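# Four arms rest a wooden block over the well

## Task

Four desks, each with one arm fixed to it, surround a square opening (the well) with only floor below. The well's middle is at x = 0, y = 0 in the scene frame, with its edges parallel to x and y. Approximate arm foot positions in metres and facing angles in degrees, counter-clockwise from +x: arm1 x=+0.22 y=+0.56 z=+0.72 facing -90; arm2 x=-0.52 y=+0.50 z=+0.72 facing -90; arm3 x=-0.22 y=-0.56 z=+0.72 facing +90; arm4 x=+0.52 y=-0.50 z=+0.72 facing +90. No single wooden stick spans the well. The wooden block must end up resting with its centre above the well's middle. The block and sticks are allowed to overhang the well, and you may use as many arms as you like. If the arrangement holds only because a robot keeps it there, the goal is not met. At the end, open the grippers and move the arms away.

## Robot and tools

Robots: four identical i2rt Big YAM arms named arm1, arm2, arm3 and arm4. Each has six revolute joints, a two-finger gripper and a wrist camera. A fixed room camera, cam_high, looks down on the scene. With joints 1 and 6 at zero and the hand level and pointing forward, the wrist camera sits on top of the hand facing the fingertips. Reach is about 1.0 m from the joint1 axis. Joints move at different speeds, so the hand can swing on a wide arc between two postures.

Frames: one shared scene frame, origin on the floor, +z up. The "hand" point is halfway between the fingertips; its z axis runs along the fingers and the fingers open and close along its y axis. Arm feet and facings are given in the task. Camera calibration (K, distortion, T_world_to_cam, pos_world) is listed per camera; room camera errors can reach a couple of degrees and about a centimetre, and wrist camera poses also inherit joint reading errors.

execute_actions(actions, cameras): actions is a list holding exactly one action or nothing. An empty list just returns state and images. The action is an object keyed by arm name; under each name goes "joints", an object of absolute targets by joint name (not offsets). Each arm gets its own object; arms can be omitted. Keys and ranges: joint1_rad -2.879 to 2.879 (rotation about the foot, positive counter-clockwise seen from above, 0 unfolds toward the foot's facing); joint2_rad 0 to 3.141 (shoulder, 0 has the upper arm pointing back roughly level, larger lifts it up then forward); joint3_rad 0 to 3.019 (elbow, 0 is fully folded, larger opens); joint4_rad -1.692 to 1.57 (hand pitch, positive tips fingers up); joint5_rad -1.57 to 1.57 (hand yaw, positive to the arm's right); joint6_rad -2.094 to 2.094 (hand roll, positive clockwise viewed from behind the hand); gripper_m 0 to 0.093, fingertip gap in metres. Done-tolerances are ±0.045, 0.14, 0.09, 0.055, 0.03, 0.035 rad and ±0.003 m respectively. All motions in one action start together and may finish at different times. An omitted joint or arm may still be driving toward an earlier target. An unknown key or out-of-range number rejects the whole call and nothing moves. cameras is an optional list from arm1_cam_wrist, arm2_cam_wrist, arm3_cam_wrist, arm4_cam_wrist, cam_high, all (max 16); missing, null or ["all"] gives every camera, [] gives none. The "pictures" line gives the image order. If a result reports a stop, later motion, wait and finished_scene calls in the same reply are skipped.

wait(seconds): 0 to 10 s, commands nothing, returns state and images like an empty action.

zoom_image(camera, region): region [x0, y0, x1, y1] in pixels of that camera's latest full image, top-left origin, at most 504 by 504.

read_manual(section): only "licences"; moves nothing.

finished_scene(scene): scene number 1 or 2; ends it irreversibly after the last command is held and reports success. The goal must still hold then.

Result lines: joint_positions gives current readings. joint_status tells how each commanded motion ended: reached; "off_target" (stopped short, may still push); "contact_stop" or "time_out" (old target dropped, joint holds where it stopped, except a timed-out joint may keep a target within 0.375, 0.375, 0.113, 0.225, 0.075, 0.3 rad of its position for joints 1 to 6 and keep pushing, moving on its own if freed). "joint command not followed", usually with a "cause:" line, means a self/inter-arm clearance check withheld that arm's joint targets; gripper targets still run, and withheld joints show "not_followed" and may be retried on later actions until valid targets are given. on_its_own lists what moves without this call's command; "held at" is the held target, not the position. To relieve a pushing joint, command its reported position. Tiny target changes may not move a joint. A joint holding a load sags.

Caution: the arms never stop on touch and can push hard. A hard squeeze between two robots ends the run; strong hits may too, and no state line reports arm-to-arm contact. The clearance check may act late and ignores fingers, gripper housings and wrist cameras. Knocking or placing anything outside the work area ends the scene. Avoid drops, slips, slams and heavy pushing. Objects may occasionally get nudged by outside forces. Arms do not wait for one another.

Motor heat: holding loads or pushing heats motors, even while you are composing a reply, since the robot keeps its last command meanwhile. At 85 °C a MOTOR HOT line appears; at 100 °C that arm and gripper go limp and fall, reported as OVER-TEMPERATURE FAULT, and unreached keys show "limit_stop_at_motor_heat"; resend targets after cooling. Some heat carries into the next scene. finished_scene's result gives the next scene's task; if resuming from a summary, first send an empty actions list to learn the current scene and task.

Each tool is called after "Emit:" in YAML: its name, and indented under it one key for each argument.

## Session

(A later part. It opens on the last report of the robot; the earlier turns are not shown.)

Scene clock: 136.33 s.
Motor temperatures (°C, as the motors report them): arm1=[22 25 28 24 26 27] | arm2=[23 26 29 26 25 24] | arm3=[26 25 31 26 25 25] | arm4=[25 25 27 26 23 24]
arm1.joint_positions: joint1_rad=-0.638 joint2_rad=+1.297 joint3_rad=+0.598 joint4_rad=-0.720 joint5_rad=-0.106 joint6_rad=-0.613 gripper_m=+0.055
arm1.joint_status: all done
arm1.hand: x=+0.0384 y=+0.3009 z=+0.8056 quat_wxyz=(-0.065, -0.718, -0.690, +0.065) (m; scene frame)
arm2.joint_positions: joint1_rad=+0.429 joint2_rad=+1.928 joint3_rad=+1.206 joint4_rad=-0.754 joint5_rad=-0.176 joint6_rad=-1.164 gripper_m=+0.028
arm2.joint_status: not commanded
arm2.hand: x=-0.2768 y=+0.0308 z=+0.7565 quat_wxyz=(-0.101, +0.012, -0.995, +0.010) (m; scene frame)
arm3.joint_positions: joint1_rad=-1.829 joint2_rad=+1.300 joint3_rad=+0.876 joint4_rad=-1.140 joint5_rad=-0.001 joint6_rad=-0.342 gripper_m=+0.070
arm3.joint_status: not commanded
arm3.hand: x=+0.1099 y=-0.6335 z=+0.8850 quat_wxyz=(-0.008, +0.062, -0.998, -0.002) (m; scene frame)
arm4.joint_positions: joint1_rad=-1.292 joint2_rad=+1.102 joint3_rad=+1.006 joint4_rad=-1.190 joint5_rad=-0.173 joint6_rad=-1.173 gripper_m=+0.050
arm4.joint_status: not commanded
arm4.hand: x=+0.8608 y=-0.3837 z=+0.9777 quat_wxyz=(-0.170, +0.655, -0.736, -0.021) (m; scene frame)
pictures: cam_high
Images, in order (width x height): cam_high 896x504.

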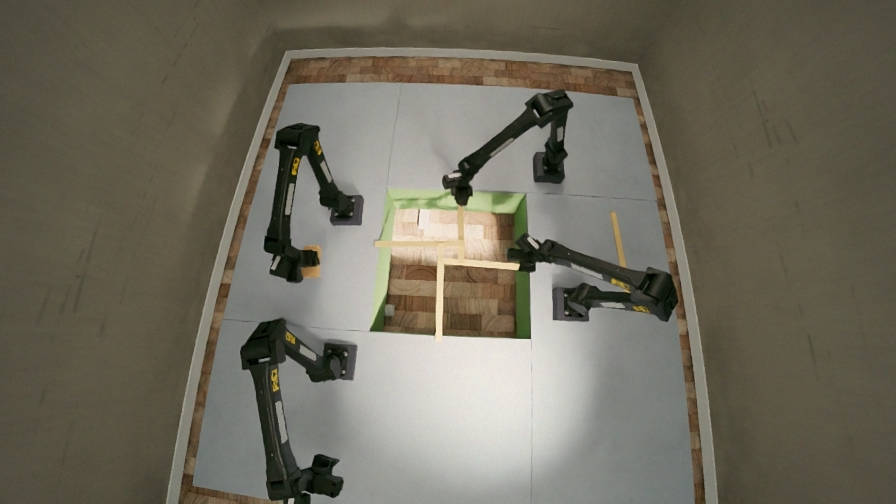

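Emit:
execute_actions:
  actions:
    - {"arm1":{"joints":{"joint1_rad":1.0,"joint2_rad":1.0,"joint3_rad":0.9,"joint4_rad":-1.2}},"arm2":{"joints":{"joint1_rad":0.455,"joint2_rad":1.96,"joint4_rad":-0.775,"joint5_rad":-0.13,"joint6_rad":-1.14}}}
  cameras: ["cam_high"]

Emit:
zoom_image:
  camera: "cam_high"
  region: [360, 160, 560, 360]

Emit:
zoom_image:
  camera: "cam_high"
  region: [425, 230, 485, 280]

Scene clock: 144.57 s.
Motor temperatures (°C, as the motors report them): arm1=[22 25 29 24 26 27] | arm2=[23 26 29 26 25 24] | arm3=[26 25 31 26 25 25] | arm4=[25 25 27 26 23 24]
arm1.joint_positions: joint1_rad=+0.992 joint2_rad=+0.987 joint3_rad=+0.882 joint4_rad=-1.190 joint5_rad=-0.108 joint6_rad=-0.612 gripper_m=+0.055
arm1.joint_status: all done
arm1.hand: x=+0.4871 y=+0.3960 z=+0.9908 quat_wxyz=(-0.146, +0.013, -0.989, +0.034) (m; scene frame)
arm2.joint_positions: joint1_rad=+0.443 joint2_rad=+1.944 joint3_rad=+1.206 joint4_rad=-0.761 joint5_rad=-0.127 joint6_rad=-1.154 gripper_m=+0.028
arm2.joint_status: all done
arm2.hand: x=-0.2796 y=+0.0345 z=+0.7470 quat_wxyz=(-0.074, +0.012, -0.997, +0.009) (m; scene frame)
arm3.joint_positions: joint1_rad=-1.829 joint2_rad=+1.300 joint3_rad=+0.876 joint4_rad=-1.140 joint5_rad=-0.001 joint6_rad=-0.342 gripper_m=+0.070
arm3.joint_status: not commanded
arm3.hand: x=+0.1099 y=-0.6335 z=+0.8850 quat_wxyz=(-0.008, +0.062, -0.998, -0.002) (m; scene frame)
arm4.joint_positions: joint1_rad=-1.292 joint2_rad=+1.102 joint3_rad=+1.006 joint4_rad=-1.190 joint5_rad=-0.173 joint6_rad=-1.173 gripper_m=+0.050
arm4.joint_status: not commanded
arm4.hand: x=+0.8608 y=-0.3837 z=+0.9777 quat_wxyz=(-0.170, +0.655, -0.736, -0.021) (m; scene frame)
pictures: cam_high
Images, in order (width x height): cam_high 896x504.

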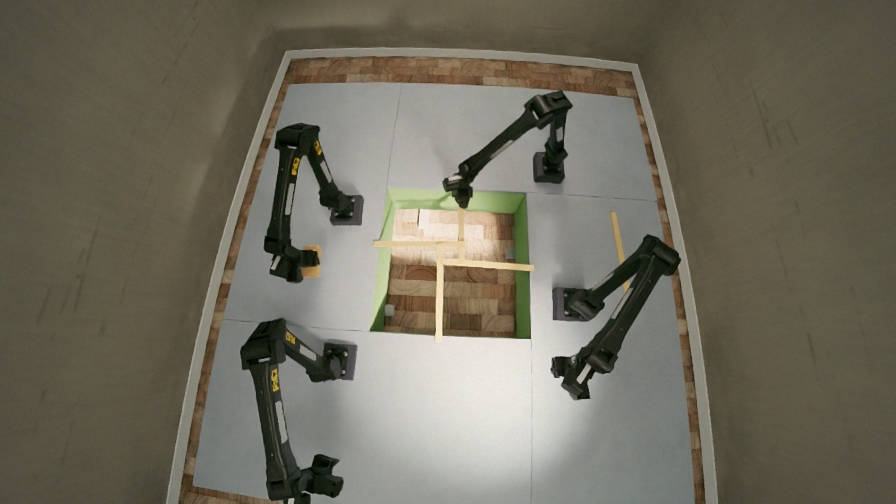

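Region (360, 160, 560, 360) of cam_high's 896x504 image, scaled by 2.520, with more detail than that image has.

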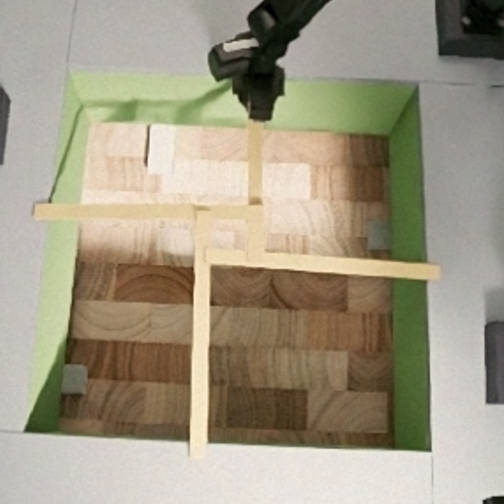

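Region (425, 230, 485, 280) of cam_high's 896x504 image, scaled by 8.400, with more detail than that image has.

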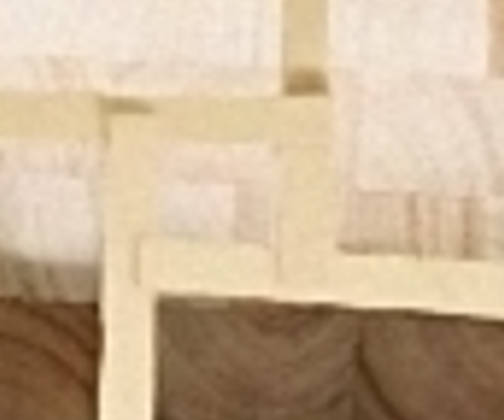

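Emit:
execute_actions:
  actions:
    - {"arm2":{"joints":{"joint1_rad":0.466,"joint2_rad":1.966,"joint4_rad":-0.782,"joint5_rad":-0.102}}}
  cameras: ["cam_high"]

Emit:
zoom_image:
  camera: "cam_high"
  region: [425, 230, 485, 280]

Scene clock: 146.77 s.
Motor temperatures (°C, as the motors report them): arm1=[22 25 29 24 26 27] | arm2=[23 26 29 26 25 24] | arm3=[26 25 31 26 25 25] | arm4=[25 25 27 26 23 24]
arm1.joint_positions: joint1_rad=+0.992 joint2_rad=+0.987 joint3_rad=+0.882 joint4_rad=-1.190 joint5_rad=-0.108 joint6_rad=-0.612 gripper_m=+0.055
arm1.joint_status: not commanded
arm1.hand: x=+0.4871 y=+0.3960 z=+0.9908 quat_wxyz=(-0.146, +0.013, -0.989, +0.034) (m; scene frame)
arm2.joint_positions: joint1_rad=+0.452 joint2_rad=+1.945 joint3_rad=+1.206 joint4_rad=-0.766 joint5_rad=-0.101 joint6_rad=-1.148 gripper_m=+0.028
arm2.joint_status: all done
arm2.hand: x=-0.2799 y=+0.0359 z=+0.7462 quat_wxyz=(-0.061, +0.013, -0.998, +0.011) (m; scene frame)
arm3.joint_positions: joint1_rad=-1.829 joint2_rad=+1.300 joint3_rad=+0.876 joint4_rad=-1.140 joint5_rad=-0.001 joint6_rad=-0.342 gripper_m=+0.070
arm3.joint_status: not commanded
arm3.hand: x=+0.1099 y=-0.6335 z=+0.8850 quat_wxyz=(-0.008, +0.062, -0.998, -0.002) (m; scene frame)
arm4.joint_positions: joint1_rad=-1.292 joint2_rad=+1.102 joint3_rad=+1.006 joint4_rad=-1.190 joint5_rad=-0.173 joint6_rad=-1.173 gripper_m=+0.050
arm4.joint_status: not commanded
arm4.hand: x=+0.8608 y=-0.3837 z=+0.9777 quat_wxyz=(-0.170, +0.655, -0.736, -0.021) (m; scene frame)
pictures: cam_high
Images, in order (width x height): cam_high 896x504.

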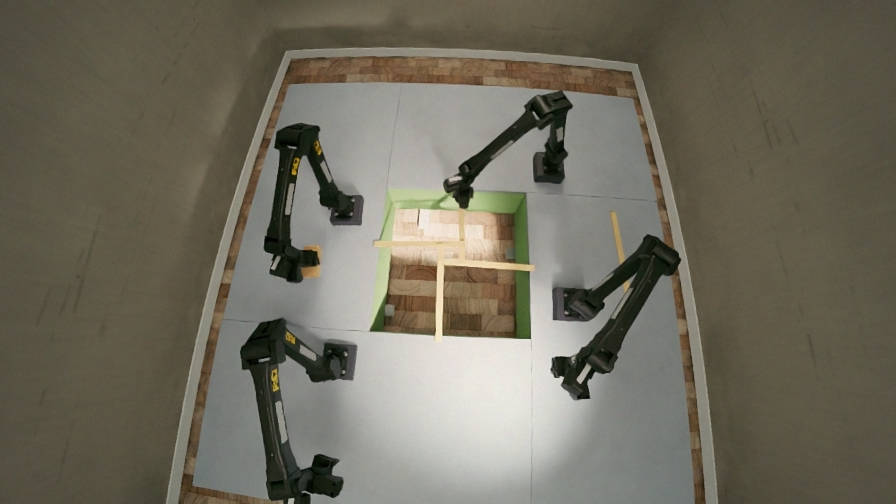

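Region (425, 230, 485, 280) of cam_high's 896x504 image, scaled by 8.400, with more detail than that image has.

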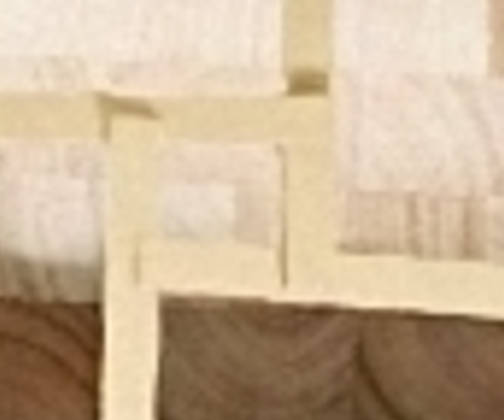

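Emit:
execute_actions:
  actions:
    - {"arm2":{"joints":{"joint2_rad":1.975,"joint4_rad":-0.79,"joint5_rad":-0.078}}}
  cameras: ["cam_high"]

Emit:
zoom_image:
  camera: "cam_high"
  region: [425, 230, 485, 280]

Scene clock: 148.50 s.
Motor temperatures (°C, as the motors report them): arm1=[22 25 29 24 26 27] | arm2=[23 26 29 26 25 24] | arm3=[26 25 31 26 25 25] | arm4=[25 25 27 26 23 24]
arm1.joint_positions: joint1_rad=+0.992 joint2_rad=+0.987 joint3_rad=+0.882 joint4_rad=-1.190 joint5_rad=-0.108 joint6_rad=-0.612 gripper_m=+0.055
arm1.joint_status: not commanded
arm1.hand: x=+0.4871 y=+0.3960 z=+0.9908 quat_wxyz=(-0.146, +0.013, -0.989, +0.034) (m; scene frame)
arm2.joint_positions: joint1_rad=+0.452 joint2_rad=+1.951 joint3_rad=+1.206 joint4_rad=-0.772 joint5_rad=-0.082 joint6_rad=-1.147 gripper_m=+0.028
arm2.joint_status: all done
arm2.hand: x=-0.2840 y=+0.0370 z=+0.7424 quat_wxyz=(-0.050, +0.012, -0.999, +0.009) (m; scene frame)
arm3.joint_positions: joint1_rad=-1.829 joint2_rad=+1.300 joint3_rad=+0.876 joint4_rad=-1.140 joint5_rad=-0.001 joint6_rad=-0.342 gripper_m=+0.070
arm3.joint_status: not commanded
arm3.hand: x=+0.1099 y=-0.6335 z=+0.8850 quat_wxyz=(-0.008, +0.062, -0.998, -0.002) (m; scene frame)
arm4.joint_positions: joint1_rad=-1.292 joint2_rad=+1.102 joint3_rad=+1.006 joint4_rad=-1.190 joint5_rad=-0.173 joint6_rad=-1.173 gripper_m=+0.050
arm4.joint_status: not commanded
arm4.hand: x=+0.8608 y=-0.3837 z=+0.9777 quat_wxyz=(-0.170, +0.655, -0.736, -0.021) (m; scene frame)
pictures: cam_high
Images, in order (width x height): cam_high 896x504.

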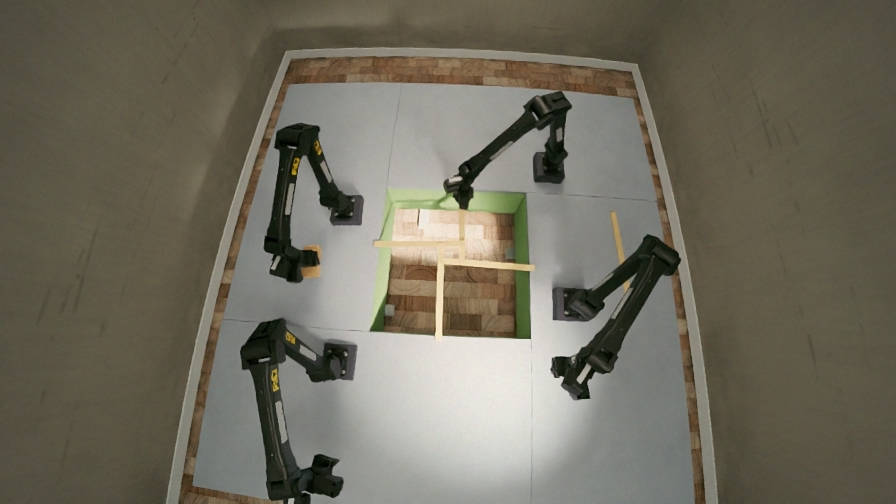

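Region (425, 230, 485, 280) of cam_high's 896x504 image, scaled by 8.400, with more detail than that image has.

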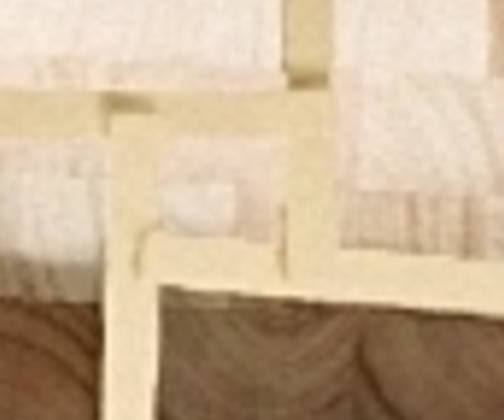

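Emit:
execute_actions:
  actions:
    - {"arm2":{"joints":{"gripper_m":0.055,"joint2_rad":1.951}}}
  cameras: ["cam_high"]

Emit:
zoom_image:
  camera: "cam_high"
  region: [360, 160, 560, 360]

Scene clock: 150.33 s.
Motor temperatures (°C, as the motors report them): arm1=[22 25 29 24 26 27] | arm2=[23 26 29 26 25 24] | arm3=[26 25 31 26 25 25] | arm4=[25 25 27 26 23 24]
arm1.joint_positions: joint1_rad=+0.992 joint2_rad=+0.987 joint3_rad=+0.882 joint4_rad=-1.190 joint5_rad=-0.108 joint6_rad=-0.612 gripper_m=+0.055
arm1.joint_status: not commanded
arm1.hand: x=+0.4871 y=+0.3960 z=+0.9908 quat_wxyz=(-0.146, +0.013, -0.989, +0.034) (m; scene frame)
arm2.joint_positions: joint1_rad=+0.452 joint2_rad=+1.951 joint3_rad=+1.206 joint4_rad=-0.772 joint5_rad=-0.081 joint6_rad=-1.147 gripper_m=+0.055
arm2.joint_status: all done
arm2.hand: x=-0.2840 y=+0.0369 z=+0.7424 quat_wxyz=(-0.049, +0.012, -0.999, +0.009) (m; scene frame)
arm3.joint_positions: joint1_rad=-1.829 joint2_rad=+1.300 joint3_rad=+0.876 joint4_rad=-1.140 joint5_rad=-0.001 joint6_rad=-0.342 gripper_m=+0.070
arm3.joint_status: not commanded
arm3.hand: x=+0.1099 y=-0.6335 z=+0.8850 quat_wxyz=(-0.008, +0.062, -0.998, -0.002) (m; scene frame)
arm4.joint_positions: joint1_rad=-1.292 joint2_rad=+1.102 joint3_rad=+1.006 joint4_rad=-1.190 joint5_rad=-0.173 joint6_rad=-1.173 gripper_m=+0.050
arm4.joint_status: not commanded
arm4.hand: x=+0.8608 y=-0.3837 z=+0.9777 quat_wxyz=(-0.170, +0.655, -0.736, -0.021) (m; scene frame)
pictures: cam_high
Images, in order (width x height): cam_high 896x504.

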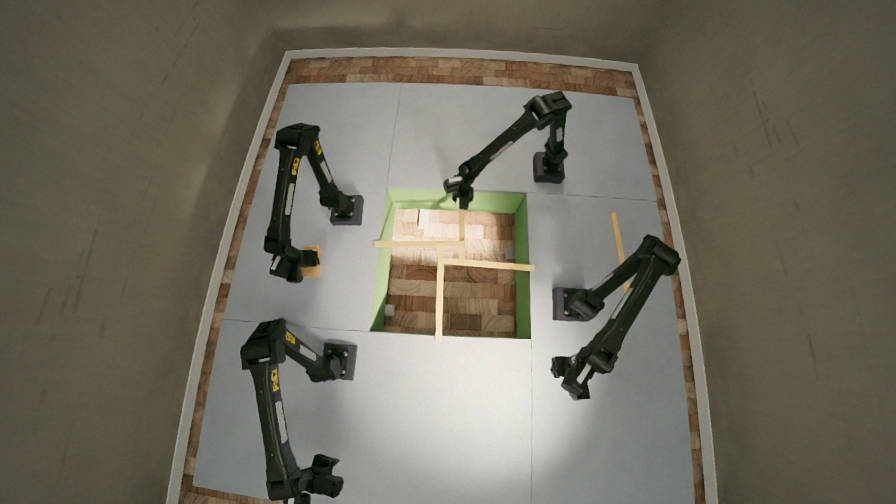

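Region (360, 160, 560, 360) of cam_high's 896x504 image, scaled by 2.520, with more detail than that image has.

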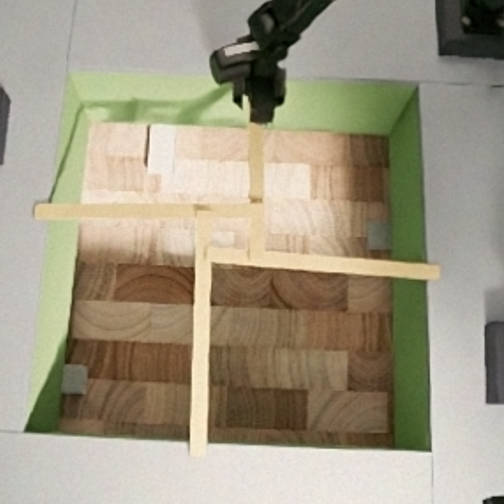

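Emit:
execute_actions:
  actions:
    - {"arm2":{"joints":{"joint2_rad":1.83,"joint3_rad":1.26,"joint4_rad":-0.91}},"arm3":{"joints":{"joint1_rad":-0.403,"joint6_rad":-0.335,"joint3_rad":1.0,"joint4_rad":-1.25}}}
  cameras: []

Emit:
execute_actions:
  actions:
    - {"arm2":{"joints":{"joint1_rad":-0.8,"joint2_rad":1.2,"joint3_rad":1.0,"joint4_rad":-1.2}},"arm3":{"joints":{"joint2_rad":1.955,"joint3_rad":1.68,"joint4_rad":-1.25}}}
  cameras: ["cam_high","arm3_cam_wrist"]

Emit:
zoom_image:
  camera: "cam_high"
  region: [360, 160, 560, 360]

Scene clock: 156.17 s.
Motor temperatures (°C, as the motors report them): arm1=[22 25 29 24 26 27] | arm2=[23 26 30 26 25 24] | arm3=[26 25 31 26 25 25] | arm4=[25 25 27 26 23 24]
arm1.joint_positions: joint1_rad=+0.992 joint2_rad=+0.987 joint3_rad=+0.882 joint4_rad=-1.190 joint5_rad=-0.108 joint6_rad=-0.612 gripper_m=+0.055
arm1.joint_status: not commanded
arm1.hand: x=+0.4871 y=+0.3960 z=+0.9908 quat_wxyz=(-0.146, +0.013, -0.989, +0.034) (m; scene frame)
arm2.joint_positions: joint1_rad=+0.452 joint2_rad=+1.812 joint3_rad=+1.228 joint4_rad=-0.894 joint5_rad=-0.081 joint6_rad=-1.147 gripper_m=+0.055
arm2.joint_status: all done
arm2.hand: x=-0.2841 y=+0.0369 z=+0.8167 quat_wxyz=(-0.058, +0.013, -0.998, +0.027) (m; scene frame)
arm3.joint_positions: joint1_rad=-0.400 joint2_rad=+1.305 joint3_rad=+0.953 joint4_rad=-1.240 joint5_rad=-0.001 joint6_rad=-0.342 gripper_m=+0.070
arm3.joint_status: all done
arm3.hand: x=-0.0975 y=-0.2415 z=+0.9108 quat_wxyz=(+0.005, +0.700, -0.714, +0.005) (m; scene frame)
arm4.joint_positions: joint1_rad=-1.292 joint2_rad=+1.102 joint3_rad=+1.006 joint4_rad=-1.190 joint5_rad=-0.173 joint6_rad=-1.173 gripper_m=+0.050
arm4.joint_status: not commanded
arm4.hand: x=+0.8608 y=-0.3837 z=+0.9777 quat_wxyz=(-0.170, +0.655, -0.736, -0.021) (m; scene frame)
pictures: none
No camera images: the call's "cameras" was empty. Leave "cameras" out to get every camera's image.

Scene clock: 157.80 s.
Motor temperatures (°C, as the motors report them): arm1=[22 25 29 24 26 27] | arm2=[23 26 29 26 25 24] | arm3=[26 25 32 26 25 25] | arm4=[25 25 27 26 23 24]
arm1.joint_positions: joint1_rad=+0.992 joint2_rad=+0.987 joint3_rad=+0.882 joint4_rad=-1.190 joint5_rad=-0.108 joint6_rad=-0.612 gripper_m=+0.055
arm1.joint_status: not commanded
arm1.hand: x=+0.4871 y=+0.3960 z=+0.9908 quat_wxyz=(-0.146, +0.013, -0.989, +0.034) (m; scene frame)
arm2.joint_positions: joint1_rad=-0.795 joint2_rad=+1.189 joint3_rad=+1.017 joint4_rad=-1.181 joint5_rad=-0.079 joint6_rad=-1.147 gripper_m=+0.055
arm2.joint_status: all done
arm2.hand: x=-0.7797 y=+0.2321 z=+0.9897 quat_wxyz=(-0.020, -0.568, -0.815, +0.115) (m; scene frame)
arm3.joint_positions: joint1_rad=-0.400 joint2_rad=+1.989 joint3_rad=+1.620 joint4_rad=-1.248 joint5_rad=-0.001 joint6_rad=-0.342 gripper_m=+0.070
arm3.joint_status: all done
arm3.hand: x=-0.0119 y=-0.0153 z=+0.8417 quat_wxyz=(+0.017, +0.700, -0.714, +0.010) (m; scene frame)
arm4.joint_positions: joint1_rad=-1.292 joint2_rad=+1.102 joint3_rad=+1.006 joint4_rad=-1.190 joint5_rad=-0.173 joint6_rad=-1.173 gripper_m=+0.050
arm4.joint_status: not commanded
arm4.hand: x=+0.8608 y=-0.3837 z=+0.9777 quat_wxyz=(-0.170, +0.655, -0.736, -0.021) (m; scene frame)
pictures: arm3_cam_wrist, cam_high
camera_calibration (this result's frames):
arm3_cam_wrist: T_world_to_cam=[[0.999564, -0.0249572, -0.0157856, 0.0272857], [-0.00995533, -0.788049, 0.615532, -0.521922], [-0.0278018, -0.615106, -0.787954, 0.775165], [0, 0, 0, 1]] pos_world=[-0.0109188, 0.0661901, 0.932485]
Images, in order (width x height): arm3_cam_wrist 504x504, cam_high 896x504.

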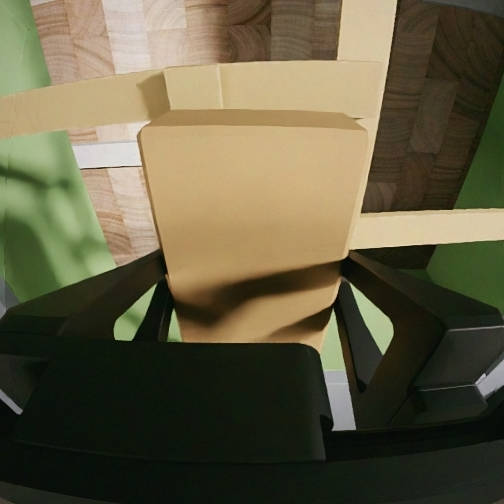

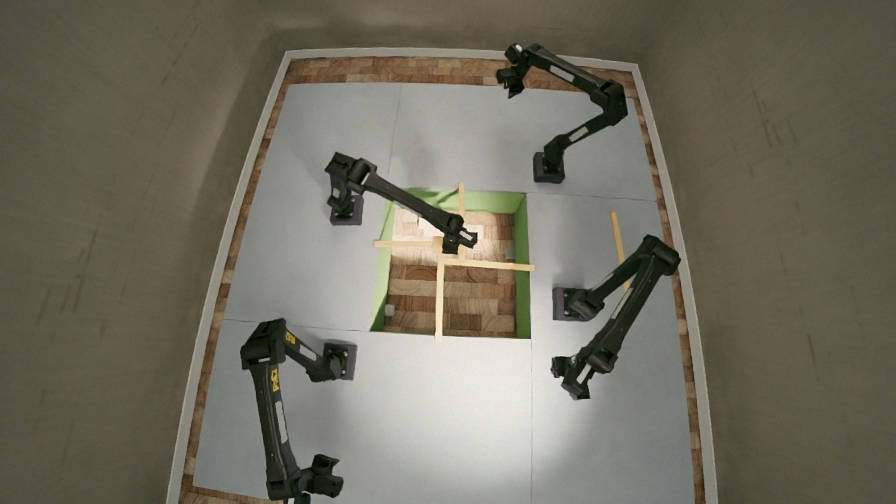

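Region (360, 160, 560, 360) of cam_high's 896x504 image, scaled by 2.520, with more detail than that image has.

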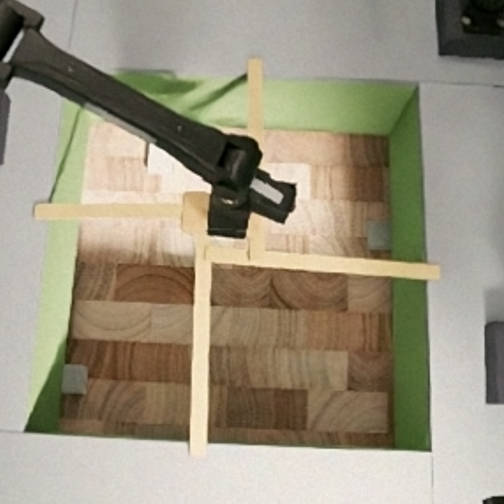

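Emit:
execute_actions:
  actions:
    - {"arm3":{"joints":{"joint1_rad":-0.422,"joint2_rad":2.035,"joint3_rad":1.72,"joint4_rad":-1.165}}}
  cameras: ["cam_high","arm3_cam_wrist"]

Emit:
zoom_image:
  camera: "cam_high"
  region: [360, 160, 560, 360]

Scene clock: 161.17 s.
Motor temperatures (°C, as the motors report them): arm1=[22 25 29 24 26 27] | arm2=[23 26 29 26 25 24] | arm3=[26 26 33 26 25 25] | arm4=[25 25 27 26 23 24]
arm1.joint_positions: joint1_rad=+0.992 joint2_rad=+0.987 joint3_rad=+0.882 joint4_rad=-1.190 joint5_rad=-0.108 joint6_rad=-0.612 gripper_m=+0.055
arm1.joint_status: not commanded
arm1.hand: x=+0.4871 y=+0.3960 z=+0.9908 quat_wxyz=(-0.146, +0.013, -0.989, +0.034) (m; scene frame)
arm2.joint_positions: joint1_rad=-0.795 joint2_rad=+1.189 joint3_rad=+1.017 joint4_rad=-1.181 joint5_rad=-0.079 joint6_rad=-1.147 gripper_m=+0.055
arm2.joint_status: not commanded
arm2.hand: x=-0.7797 y=+0.2321 z=+0.9897 quat_wxyz=(-0.020, -0.568, -0.815, +0.115) (m; scene frame)
arm3.joint_positions: joint1_rad=-0.418 joint2_rad=+2.052 joint3_rad=+1.669 joint4_rad=-1.174 joint5_rad=-0.001 joint6_rad=-0.342 gripper_m=+0.070
arm3.joint_status: all done
arm3.hand: x=+0.0096 y=+0.0115 z=+0.8229 quat_wxyz=(-0.011, +0.694, -0.720, -0.003) (m; scene frame)
arm4.joint_positions: joint1_rad=-1.292 joint2_rad=+1.102 joint3_rad=+1.006 joint4_rad=-1.190 joint5_rad=-0.173 joint6_rad=-1.173 gripper_m=+0.050
arm4.joint_status: not commanded
arm4.hand: x=+0.8608 y=-0.3837 z=+0.9777 quat_wxyz=(-0.170, +0.655, -0.736, -0.021) (m; scene frame)
pictures: arm3_cam_wrist, cam_high
camera_calibration (this result's frames):
arm3_cam_wrist: T_world_to_cam=[[0.999132, -0.0414423, 0.00424687, -0.0101234], [-0.0364921, -0.821468, 0.569087, -0.45014], [-0.0200956, -0.568747, -0.822267, 0.805037], [0, 0, 0, 1]] pos_world=[0.00986575, 0.0876678, 0.918167]
Images, in order (width x height): arm3_cam_wrist 504x504, cam_high 896x504.

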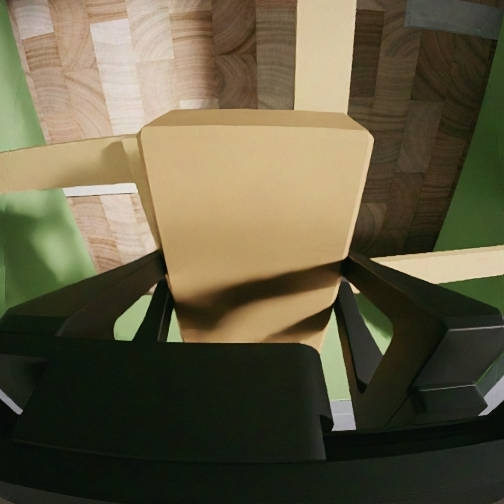

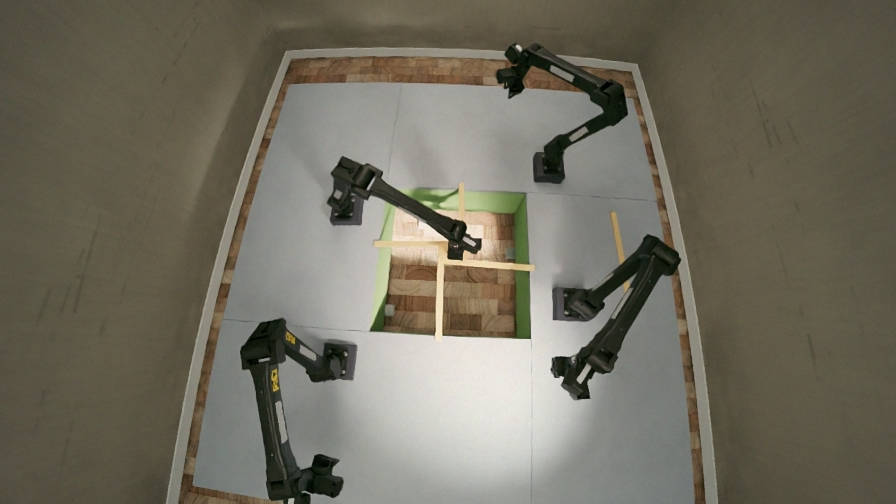

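Region (360, 160, 560, 360) of cam_high's 896x504 image, scaled by 2.520, with more detail than that image has.

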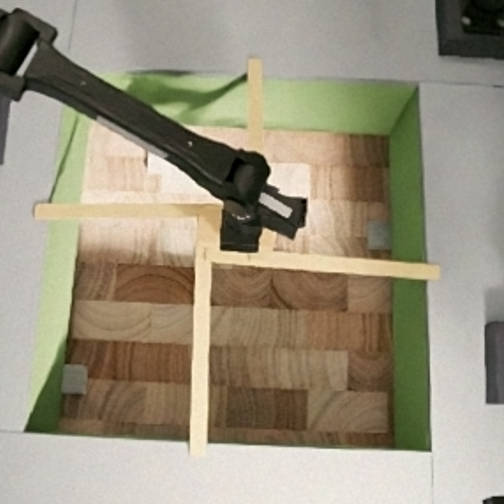

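Emit:
execute_actions:
  actions:
    - {"arm3":{"joints":{"joint2_rad":2.075}}}
  cameras: ["arm3_cam_wrist"]

Scene clock: 163.37 s.
Motor temperatures (°C, as the motors report them): arm1=[22 25 29 24 26 27] | arm2=[23 26 29 26 25 24] | arm3=[26 26 33 26 25 25] | arm4=[25 25 27 26 23 24]
arm1.joint_positions: joint1_rad=+0.992 joint2_rad=+0.987 joint3_rad=+0.882 joint4_rad=-1.190 joint5_rad=-0.108 joint6_rad=-0.612 gripper_m=+0.055
arm1.joint_status: not commanded
arm1.hand: x=+0.4871 y=+0.3960 z=+0.9908 quat_wxyz=(-0.146, +0.013, -0.989, +0.034) (m; scene frame)
arm2.joint_positions: joint1_rad=-0.795 joint2_rad=+1.189 joint3_rad=+1.017 joint4_rad=-1.181 joint5_rad=-0.079 joint6_rad=-1.147 gripper_m=+0.055
arm2.joint_status: not commanded
arm2.hand: x=-0.7797 y=+0.2321 z=+0.9897 quat_wxyz=(-0.020, -0.568, -0.815, +0.115) (m; scene frame)
arm3.joint_positions: joint1_rad=-0.418 joint2_rad=+2.091 joint3_rad=+1.669 joint4_rad=-1.174 joint5_rad=-0.001 joint6_rad=-0.342 gripper_m=+0.070
arm3.joint_status: all done
arm3.hand: x=+0.0084 y=+0.0081 z=+0.7996 quat_wxyz=(+0.007, +0.694, -0.720, +0.006) (m; scene frame)
arm4.joint_positions: joint1_rad=-1.292 joint2_rad=+1.102 joint3_rad=+1.006 joint4_rad=-1.190 joint5_rad=-0.173 joint6_rad=-1.173 gripper_m=+0.050
arm4.joint_status: not commanded
arm4.hand: x=+0.8608 y=-0.3837 z=+0.9777 quat_wxyz=(-0.170, +0.655, -0.736, -0.021) (m; scene frame)
pictures: arm3_cam_wrist
camera_calibration (this result's frames):
arm3_cam_wrist: T_world_to_cam=[[0.999091, -0.0417405, -0.00871042, 0.00140389], [-0.0282041, -0.800124, 0.599172, -0.464028], [-0.0319791, -0.598381, -0.800573, 0.766949], [0, 0, 0, 1]] pos_world=[0.0100362, 0.0877067, 0.892043]
Images, in order (width x height): arm3_cam_wrist 504x504.

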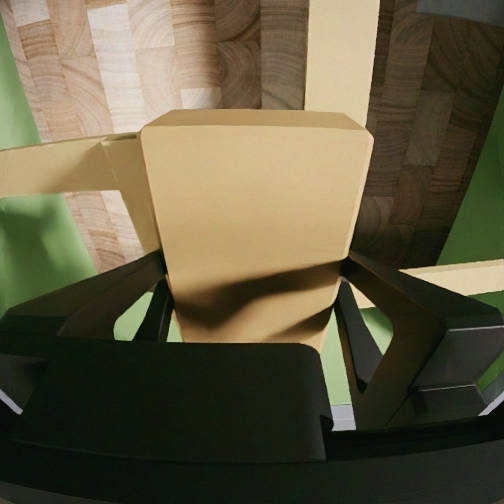

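Emit:
execute_actions:
  actions:
    - {"arm3":{"joints":{"joint2_rad":2.09}}}
  cameras: ["cam_high","arm3_cam_wrist"]

Emit:
zoom_image:
  camera: "cam_high"
  region: [360,160,560,360]

Scene clock: 172.53 s.
Motor temperatures (°C, as the motors report them): arm1=[22 25 30 24 26 27] | arm2=[23 26 29 26 25 24] | arm3=[26 26 34 26 25 25] | arm4=[25 25 27 26 23 24]
arm1.joint_positions: joint1_rad=+0.992 joint2_rad=+0.987 joint3_rad=+0.882 joint4_rad=-1.190 joint5_rad=-0.108 joint6_rad=-0.612 gripper_m=+0.055
arm1.joint_status: not commanded
arm1.hand: x=+0.4871 y=+0.3960 z=+0.9908 quat_wxyz=(-0.146, +0.013, -0.989, +0.034) (m; scene frame)
arm2.joint_positions: joint1_rad=-0.795 joint2_rad=+1.189 joint3_rad=+1.017 joint4_rad=-1.181 joint5_rad=-0.079 joint6_rad=-1.147 gripper_m=+0.055
arm2.joint_status: not commanded
arm2.hand: x=-0.7797 y=+0.2321 z=+0.9897 quat_wxyz=(-0.020, -0.568, -0.815, +0.115) (m; scene frame)
arm3.joint_positions: joint1_rad=-0.418 joint2_rad=+2.095 joint3_rad=+1.669 joint4_rad=-1.174 joint5_rad=-0.001 joint6_rad=-0.342 gripper_m=+0.070
arm3.joint_status: all done
arm3.hand: x=+0.0083 y=+0.0077 z=+0.7972 quat_wxyz=(+0.009, +0.694, -0.720, +0.006) (m; scene frame)
arm4.joint_positions: joint1_rad=-1.292 joint2_rad=+1.102 joint3_rad=+1.006 joint4_rad=-1.190 joint5_rad=-0.173 joint6_rad=-1.173 gripper_m=+0.050
arm4.joint_status: not commanded
arm4.hand: x=+0.8608 y=-0.3837 z=+0.9777 quat_wxyz=(-0.170, +0.655, -0.736, -0.021) (m; scene frame)
pictures: arm3_cam_wrist, cam_high
camera_calibration (this result's frames):
arm3_cam_wrist: T_world_to_cam=[[0.999075, -0.0418003, -0.0100933, 0.00261669], [-0.0272931, -0.79778, 0.602331, -0.465422], [-0.0332298, -0.601498, -0.798183, 0.762844], [0, 0, 0, 1]] pos_world=[0.0100321, 0.0876545, 0.889254]
Images, in order (width x height): arm3_cam_wrist 504x504, cam_high 896x504.

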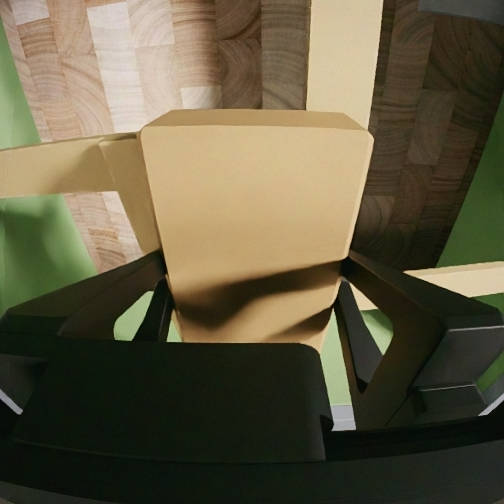

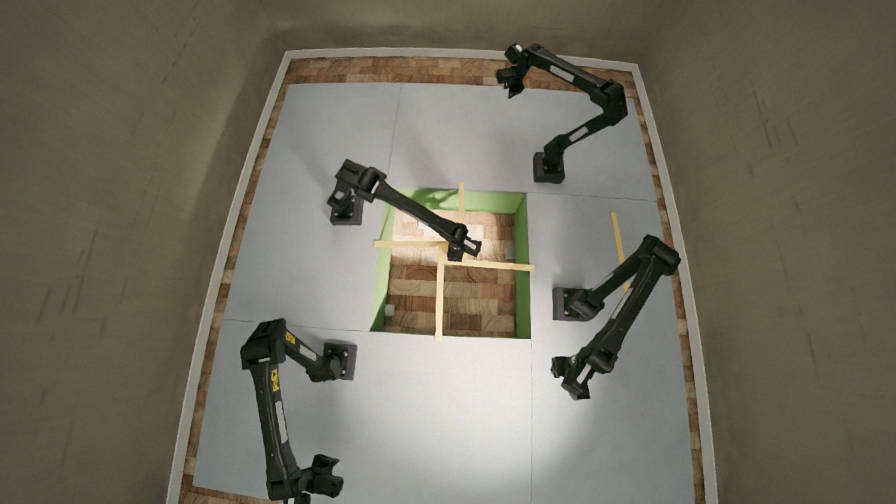

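Region (360, 160, 560, 360) of cam_high's 896x504 image, scaled by 2.520, with more detail than that image has.

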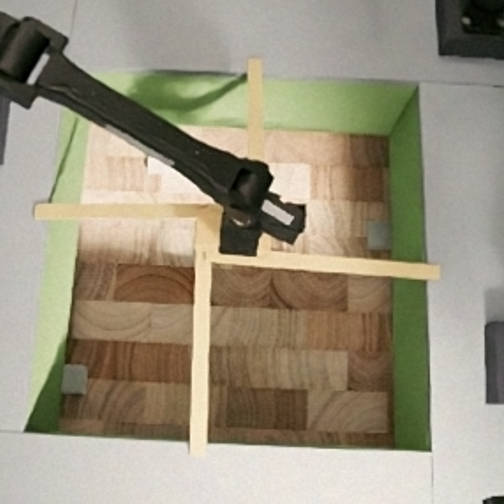

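Emit:
execute_actions:
  actions:
    - {"arm3":{"joints":{"joint2_rad":2.105}}}
  cameras: ["arm3_cam_wrist"]

Emit:
execute_actions:
  actions:
    - {"arm3":{"joints":{"joint2_rad":2.117}}}
  cameras: ["arm3_cam_wrist"]

Scene clock: 174.73 s.
Motor temperatures (°C, as the motors report them): arm1=[22 25 30 24 26 27] | arm2=[23 26 29 26 25 24] | arm3=[26 26 34 26 25 25] | arm4=[25 25 28 26 23 24]
arm1.joint_positions: joint1_rad=+0.992 joint2_rad=+0.987 joint3_rad=+0.882 joint4_rad=-1.190 joint5_rad=-0.108 joint6_rad=-0.612 gripper_m=+0.055
arm1.joint_status: not commanded
arm1.hand: x=+0.4871 y=+0.3960 z=+0.9908 quat_wxyz=(-0.146, +0.013, -0.989, +0.034) (m; scene frame)
arm2.joint_positions: joint1_rad=-0.795 joint2_rad=+1.189 joint3_rad=+1.017 joint4_rad=-1.181 joint5_rad=-0.079 joint6_rad=-1.147 gripper_m=+0.055
arm2.joint_status: not commanded
arm2.hand: x=-0.7797 y=+0.2321 z=+0.9897 quat_wxyz=(-0.020, -0.568, -0.815, +0.115) (m; scene frame)
arm3.joint_positions: joint1_rad=-0.418 joint2_rad=+2.111 joint3_rad=+1.670 joint4_rad=-1.173 joint5_rad=-0.001 joint6_rad=-0.342 gripper_m=+0.070
arm3.joint_status: all done
arm3.hand: x=+0.0078 y=+0.0064 z=+0.7881 quat_wxyz=(+0.016, +0.694, -0.720, +0.009) (m; scene frame)
arm4.joint_positions: joint1_rad=-1.292 joint2_rad=+1.102 joint3_rad=+1.006 joint4_rad=-1.190 joint5_rad=-0.173 joint6_rad=-1.173 gripper_m=+0.050
arm4.joint_status: not commanded
arm4.hand: x=+0.8608 y=-0.3837 z=+0.9777 quat_wxyz=(-0.170, +0.655, -0.736, -0.021) (m; scene frame)
pictures: arm3_cam_wrist
camera_calibration (this result's frames):
arm3_cam_wrist: T_world_to_cam=[[0.999005, -0.0420483, -0.0148683, 0.00669776], [-0.0241082, -0.789589, 0.613163, -0.469612], [-0.0375223, -0.612194, -0.789817, 0.748299], [0, 0, 0, 1]] pos_world=[0.0100653, 0.0875859, 0.879067]
Images, in order (width x height): arm3_cam_wrist 504x504.

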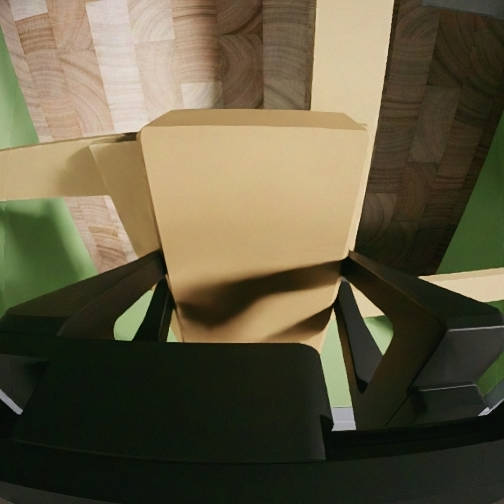

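Scene clock: 175.13 s.
Motor temperatures (°C, as the motors report them): arm1=[22 25 30 24 26 27] | arm2=[23 26 29 26 25 24] | arm3=[26 26 34 26 25 25] | arm4=[25 25 28 26 23 24]
arm1.joint_positions: joint1_rad=+0.992 joint2_rad=+0.987 joint3_rad=+0.882 joint4_rad=-1.190 joint5_rad=-0.108 joint6_rad=-0.612 gripper_m=+0.055
arm1.joint_status: not commanded
arm1.hand: x=+0.4871 y=+0.3960 z=+0.9908 quat_wxyz=(-0.146, +0.013, -0.989, +0.034) (m; scene frame)
arm2.joint_positions: joint1_rad=-0.795 joint2_rad=+1.189 joint3_rad=+1.017 joint4_rad=-1.181 joint5_rad=-0.079 joint6_rad=-1.147 gripper_m=+0.055
arm2.joint_status: not commanded
arm2.hand: x=-0.7797 y=+0.2321 z=+0.9897 quat_wxyz=(-0.020, -0.568, -0.815, +0.115) (m; scene frame)
arm3.joint_positions: joint1_rad=-0.418 joint2_rad=+2.111 joint3_rad=+1.670 joint4_rad=-1.173 joint5_rad=-0.001 joint6_rad=-0.342 gripper_m=+0.070
arm3.joint_status: all done
arm3.hand: x=+0.0078 y=+0.0064 z=+0.7881 quat_wxyz=(+0.016, +0.694, -0.720, +0.009) (m; scene frame)
arm4.joint_positions: joint1_rad=-1.292 joint2_rad=+1.102 joint3_rad=+1.006 joint4_rad=-1.190 joint5_rad=-0.173 joint6_rad=-1.173 gripper_m=+0.050
arm4.joint_status: not commanded
arm4.hand: x=+0.8608 y=-0.3837 z=+0.9777 quat_wxyz=(-0.170, +0.655, -0.736, -0.021) (m; scene frame)
pictures: arm3_cam_wrist
camera_calibration (this result's frames):
arm3_cam_wrist: T_world_to_cam=[[0.999005, -0.0420483, -0.0148683, 0.00669776], [-0.0241082, -0.789589, 0.613163, -0.469612], [-0.0375223, -0.612194, -0.789817, 0.748299], [0, 0, 0, 1]] pos_world=[0.0100653, 0.0875859, 0.879067]
Images, in order (width x height): arm3_cam_wrist 504x504.

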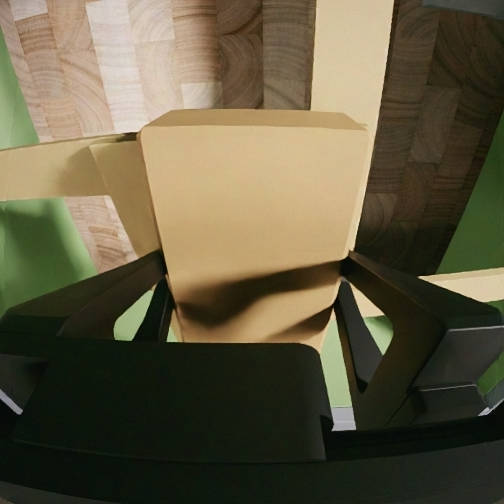

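Emit:
execute_actions:
  actions:
    - {"arm3":{"joints":{"joint2_rad":2.128}}}
  cameras: ["arm3_cam_wrist"]

Scene clock: 176.57 s.
Motor temperatures (°C, as the motors report them): arm1=[22 25 30 24 26 27] | arm2=[23 26 29 26 25 24] | arm3=[26 26 34 26 25 25] | arm4=[25 25 28 26 23 24]
arm1.joint_positions: joint1_rad=+0.992 joint2_rad=+0.987 joint3_rad=+0.882 joint4_rad=-1.190 joint5_rad=-0.108 joint6_rad=-0.612 gripper_m=+0.055
arm1.joint_status: not commanded
arm1.hand: x=+0.4871 y=+0.3960 z=+0.9908 quat_wxyz=(-0.146, +0.013, -0.989, +0.034) (m; scene frame)
arm2.joint_positions: joint1_rad=-0.795 joint2_rad=+1.189 joint3_rad=+1.017 joint4_rad=-1.181 joint5_rad=-0.079 joint6_rad=-1.147 gripper_m=+0.055
arm2.joint_status: not commanded
arm2.hand: x=-0.7797 y=+0.2321 z=+0.9897 quat_wxyz=(-0.020, -0.568, -0.815, +0.115) (m; scene frame)
arm3.joint_positions: joint1_rad=-0.418 joint2_rad=+2.112 joint3_rad=+1.670 joint4_rad=-1.173 joint5_rad=-0.001 joint6_rad=-0.342 gripper_m=+0.070
arm3.joint_status: all done
arm3.hand: x=+0.0078 y=+0.0064 z=+0.7875 quat_wxyz=(+0.016, +0.694, -0.720, +0.010) (m; scene frame)
arm4.joint_positions: joint1_rad=-1.292 joint2_rad=+1.102 joint3_rad=+1.006 joint4_rad=-1.190 joint5_rad=-0.173 joint6_rad=-1.173 gripper_m=+0.050
arm4.joint_status: not commanded
arm4.hand: x=+0.8608 y=-0.3837 z=+0.9777 quat_wxyz=(-0.170, +0.655, -0.736, -0.021) (m; scene frame)
pictures: arm3_cam_wrist
camera_calibration (this result's frames):
arm3_cam_wrist: T_world_to_cam=[[0.999001, -0.0420632, -0.0151195, 0.00687705], [-0.023939, -0.789153, 0.61373, -0.469712], [-0.037747, -0.612754, -0.789372, 0.747537], [0, 0, 0, 1]] pos_world=[0.0101027, 0.0876711, 0.878464]
Images, in order (width x height): arm3_cam_wrist 504x504.

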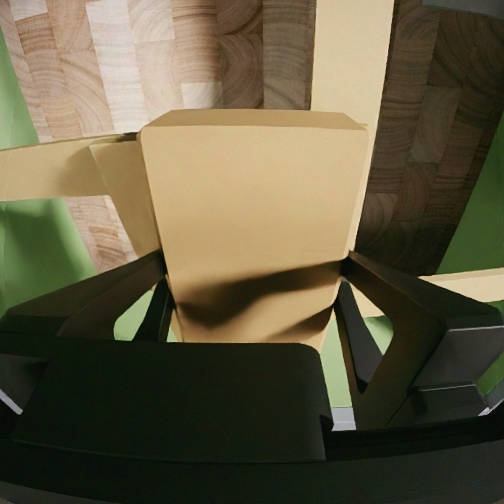

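Contact. Release.

Emit:
execute_actions:
  actions:
    - {"arm3":{"joints":{"joint2_rad":2.1,"gripper_m":0.093}}}
  cameras: ["arm3_cam_wrist"]

Emit:
execute_actions:
  actions:
    - {"arm3":{"joints":{"joint2_rad":1.96,"joint4_rad":-1.29}}}
  cameras: ["arm3_cam_wrist"]

Emit:
execute_actions:
  actions:
    - {"arm3":{"joints":{"joint2_rad":1.2,"joint3_rad":1.3,"joint1_rad":-1.2}}}
  cameras: ["cam_high"]

Emit:
zoom_image:
  camera: "cam_high"
  region: [360,160,560,360]

Scene clock: 180.07 s.
Motor temperatures (°C, as the motors report them): arm1=[22 25 30 24 26 27] | arm2=[23 26 29 26 25 24] | arm3=[26 26 34 26 25 25] | arm4=[25 25 28 26 23 24]
arm1.joint_positions: joint1_rad=+0.992 joint2_rad=+0.987 joint3_rad=+0.882 joint4_rad=-1.190 joint5_rad=-0.108 joint6_rad=-0.612 gripper_m=+0.055
arm1.joint_status: not commanded
arm1.hand: x=+0.4871 y=+0.3960 z=+0.9908 quat_wxyz=(-0.146, +0.013, -0.989, +0.034) (m; scene frame)
arm2.joint_positions: joint1_rad=-0.795 joint2_rad=+1.189 joint3_rad=+1.017 joint4_rad=-1.181 joint5_rad=-0.079 joint6_rad=-1.147 gripper_m=+0.055
arm2.joint_status: not commanded
arm2.hand: x=-0.7797 y=+0.2321 z=+0.9897 quat_wxyz=(-0.020, -0.568, -0.815, +0.115) (m; scene frame)
arm3.joint_positions: joint1_rad=-0.418 joint2_rad=+2.112 joint3_rad=+1.670 joint4_rad=-1.173 joint5_rad=-0.001 joint6_rad=-0.342 gripper_m=+0.093
arm3.joint_status: all done
arm3.hand: x=+0.0078 y=+0.0064 z=+0.7875 quat_wxyz=(+0.016, +0.694, -0.720, +0.010) (m; scene frame)
arm4.joint_positions: joint1_rad=-1.292 joint2_rad=+1.102 joint3_rad=+1.006 joint4_rad=-1.190 joint5_rad=-0.173 joint6_rad=-1.173 gripper_m=+0.050
arm4.joint_status: not commanded
arm4.hand: x=+0.8608 y=-0.3837 z=+0.9777 quat_wxyz=(-0.170, +0.655, -0.736, -0.021) (m; scene frame)
pictures: arm3_cam_wrist
camera_calibration (this result's frames):
arm3_cam_wrist: T_world_to_cam=[[0.999001, -0.0420632, -0.0151195, 0.00687705], [-0.023939, -0.789153, 0.61373, -0.469712], [-0.037747, -0.612754, -0.789372, 0.747537], [0, 0, 0, 1]] pos_world=[0.0101027, 0.0876711, 0.878464]
Images, in order (width x height): arm3_cam_wrist 504x504.

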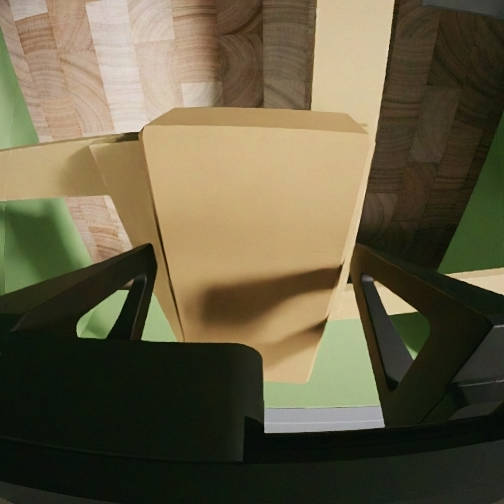

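Scene clock: 181.10 s.
Motor temperatures (°C, as the motors report them): arm1=[22 25 30 24 26 27] | arm2=[23 26 29 26 25 24] | arm3=[26 27 34 26 25 25] | arm4=[25 25 28 26 23 24]
arm1.joint_positions: joint1_rad=+0.992 joint2_rad=+0.987 joint3_rad=+0.882 joint4_rad=-1.190 joint5_rad=-0.108 joint6_rad=-0.612 gripper_m=+0.055
arm1.joint_status: not commanded
arm1.hand: x=+0.4871 y=+0.3960 z=+0.9908 quat_wxyz=(-0.146, +0.013, -0.989, +0.034) (m; scene frame)
arm2.joint_positions: joint1_rad=-0.795 joint2_rad=+1.189 joint3_rad=+1.017 joint4_rad=-1.181 joint5_rad=-0.079 joint6_rad=-1.147 gripper_m=+0.055
arm2.joint_status: not commanded
arm2.hand: x=-0.7797 y=+0.2321 z=+0.9897 quat_wxyz=(-0.020, -0.568, -0.815, +0.115) (m; scene frame)
arm3.joint_positions: joint1_rad=-0.418 joint2_rad=+1.959 joint3_rad=+1.685 joint4_rad=-1.281 joint5_rad=-0.001 joint6_rad=-0.342 gripper_m=+0.093
arm3.joint_status: all done
arm3.hand: x=+0.0034 y=-0.0035 z=+0.8825 quat_wxyz=(-0.011, +0.694, -0.720, -0.003) (m; scene frame)
arm4.joint_positions: joint1_rad=-1.292 joint2_rad=+1.102 joint3_rad=+1.006 joint4_rad=-1.190 joint5_rad=-0.173 joint6_rad=-1.173 gripper_m=+0.050
arm4.joint_status: not commanded
arm4.hand: x=+0.8608 y=-0.3837 z=+0.9777 quat_wxyz=(-0.170, +0.655, -0.736, -0.021) (m; scene frame)
pictures: arm3_cam_wrist
camera_calibration (this result's frames):
arm3_cam_wrist: T_world_to_cam=[[0.999131, -0.0414412, 0.00449854, -0.00494109], [-0.0366486, -0.821871, 0.568494, -0.496048], [-0.0198619, -0.568164, -0.822675, 0.845788], [0, 0, 0, 1]] pos_world=[0.00355625, 0.0726543, 0.977831]
Images, in order (width x height): arm3_cam_wrist 504x504.

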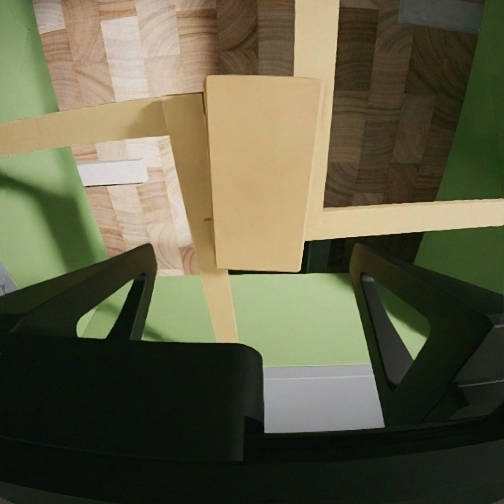

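Scene clock: 182.73 s.
Motor temperatures (°C, as the motors report them): arm1=[22 25 30 24 26 27] | arm2=[23 26 29 26 25 24] | arm3=[26 26 34 26 25 25] | arm4=[25 25 28 26 23 24]
arm1.joint_positions: joint1_rad=+0.992 joint2_rad=+0.987 joint3_rad=+0.882 joint4_rad=-1.190 joint5_rad=-0.108 joint6_rad=-0.612 gripper_m=+0.055
arm1.joint_status: not commanded
arm1.hand: x=+0.4871 y=+0.3960 z=+0.9908 quat_wxyz=(-0.146, +0.013, -0.989, +0.034) (m; scene frame)
arm2.joint_positions: joint1_rad=-0.795 joint2_rad=+1.189 joint3_rad=+1.017 joint4_rad=-1.181 joint5_rad=-0.079 joint6_rad=-1.147 gripper_m=+0.055
arm2.joint_status: not commanded
arm2.hand: x=-0.7797 y=+0.2321 z=+0.9897 quat_wxyz=(-0.020, -0.568, -0.815, +0.115) (m; scene frame)
arm3.joint_positions: joint1_rad=-1.194 joint2_rad=+1.199 joint3_rad=+1.292 joint4_rad=-1.282 joint5_rad=+0.002 joint6_rad=-0.341 gripper_m=+0.093
arm3.joint_status: all done
arm3.hand: x=+0.1644 y=-0.3925 z=+1.0913 quat_wxyz=(-0.194, +0.362, -0.912, -0.007) (m; scene frame)
arm4.joint_positions: joint1_rad=-1.292 joint2_rad=+1.102 joint3_rad=+1.006 joint4_rad=-1.190 joint5_rad=-0.173 joint6_rad=-1.173 gripper_m=+0.050
arm4.joint_status: not commanded
arm4.hand: x=+0.8608 y=-0.3837 z=+0.9777 quat_wxyz=(-0.170, +0.655, -0.736, -0.021) (m; scene frame)
pictures: cam_high
Images, in order (width x height): cam_high 896x504.

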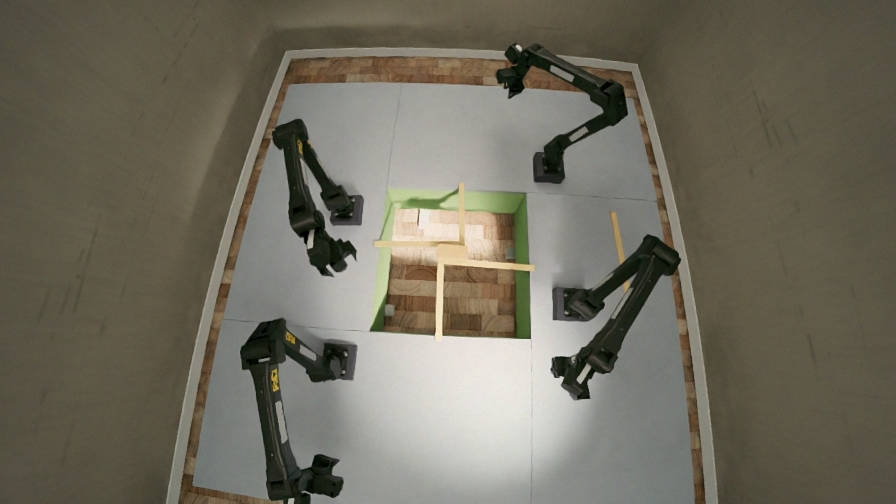

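Region (360, 160, 560, 360) of cam_high's 896x504 image, scaled by 2.520, with more detail than that image has.

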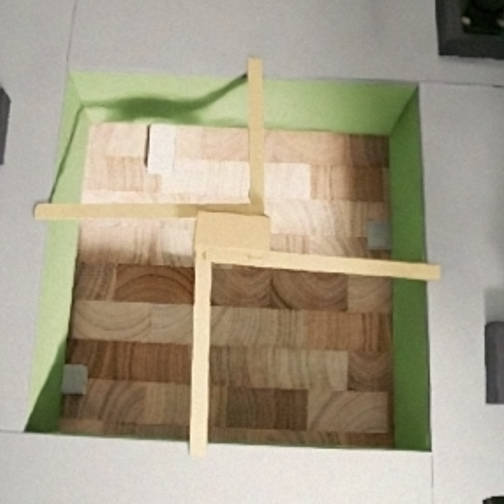

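Emit:
finished_scene:
  scene: 1

The scene is finished: the task was done.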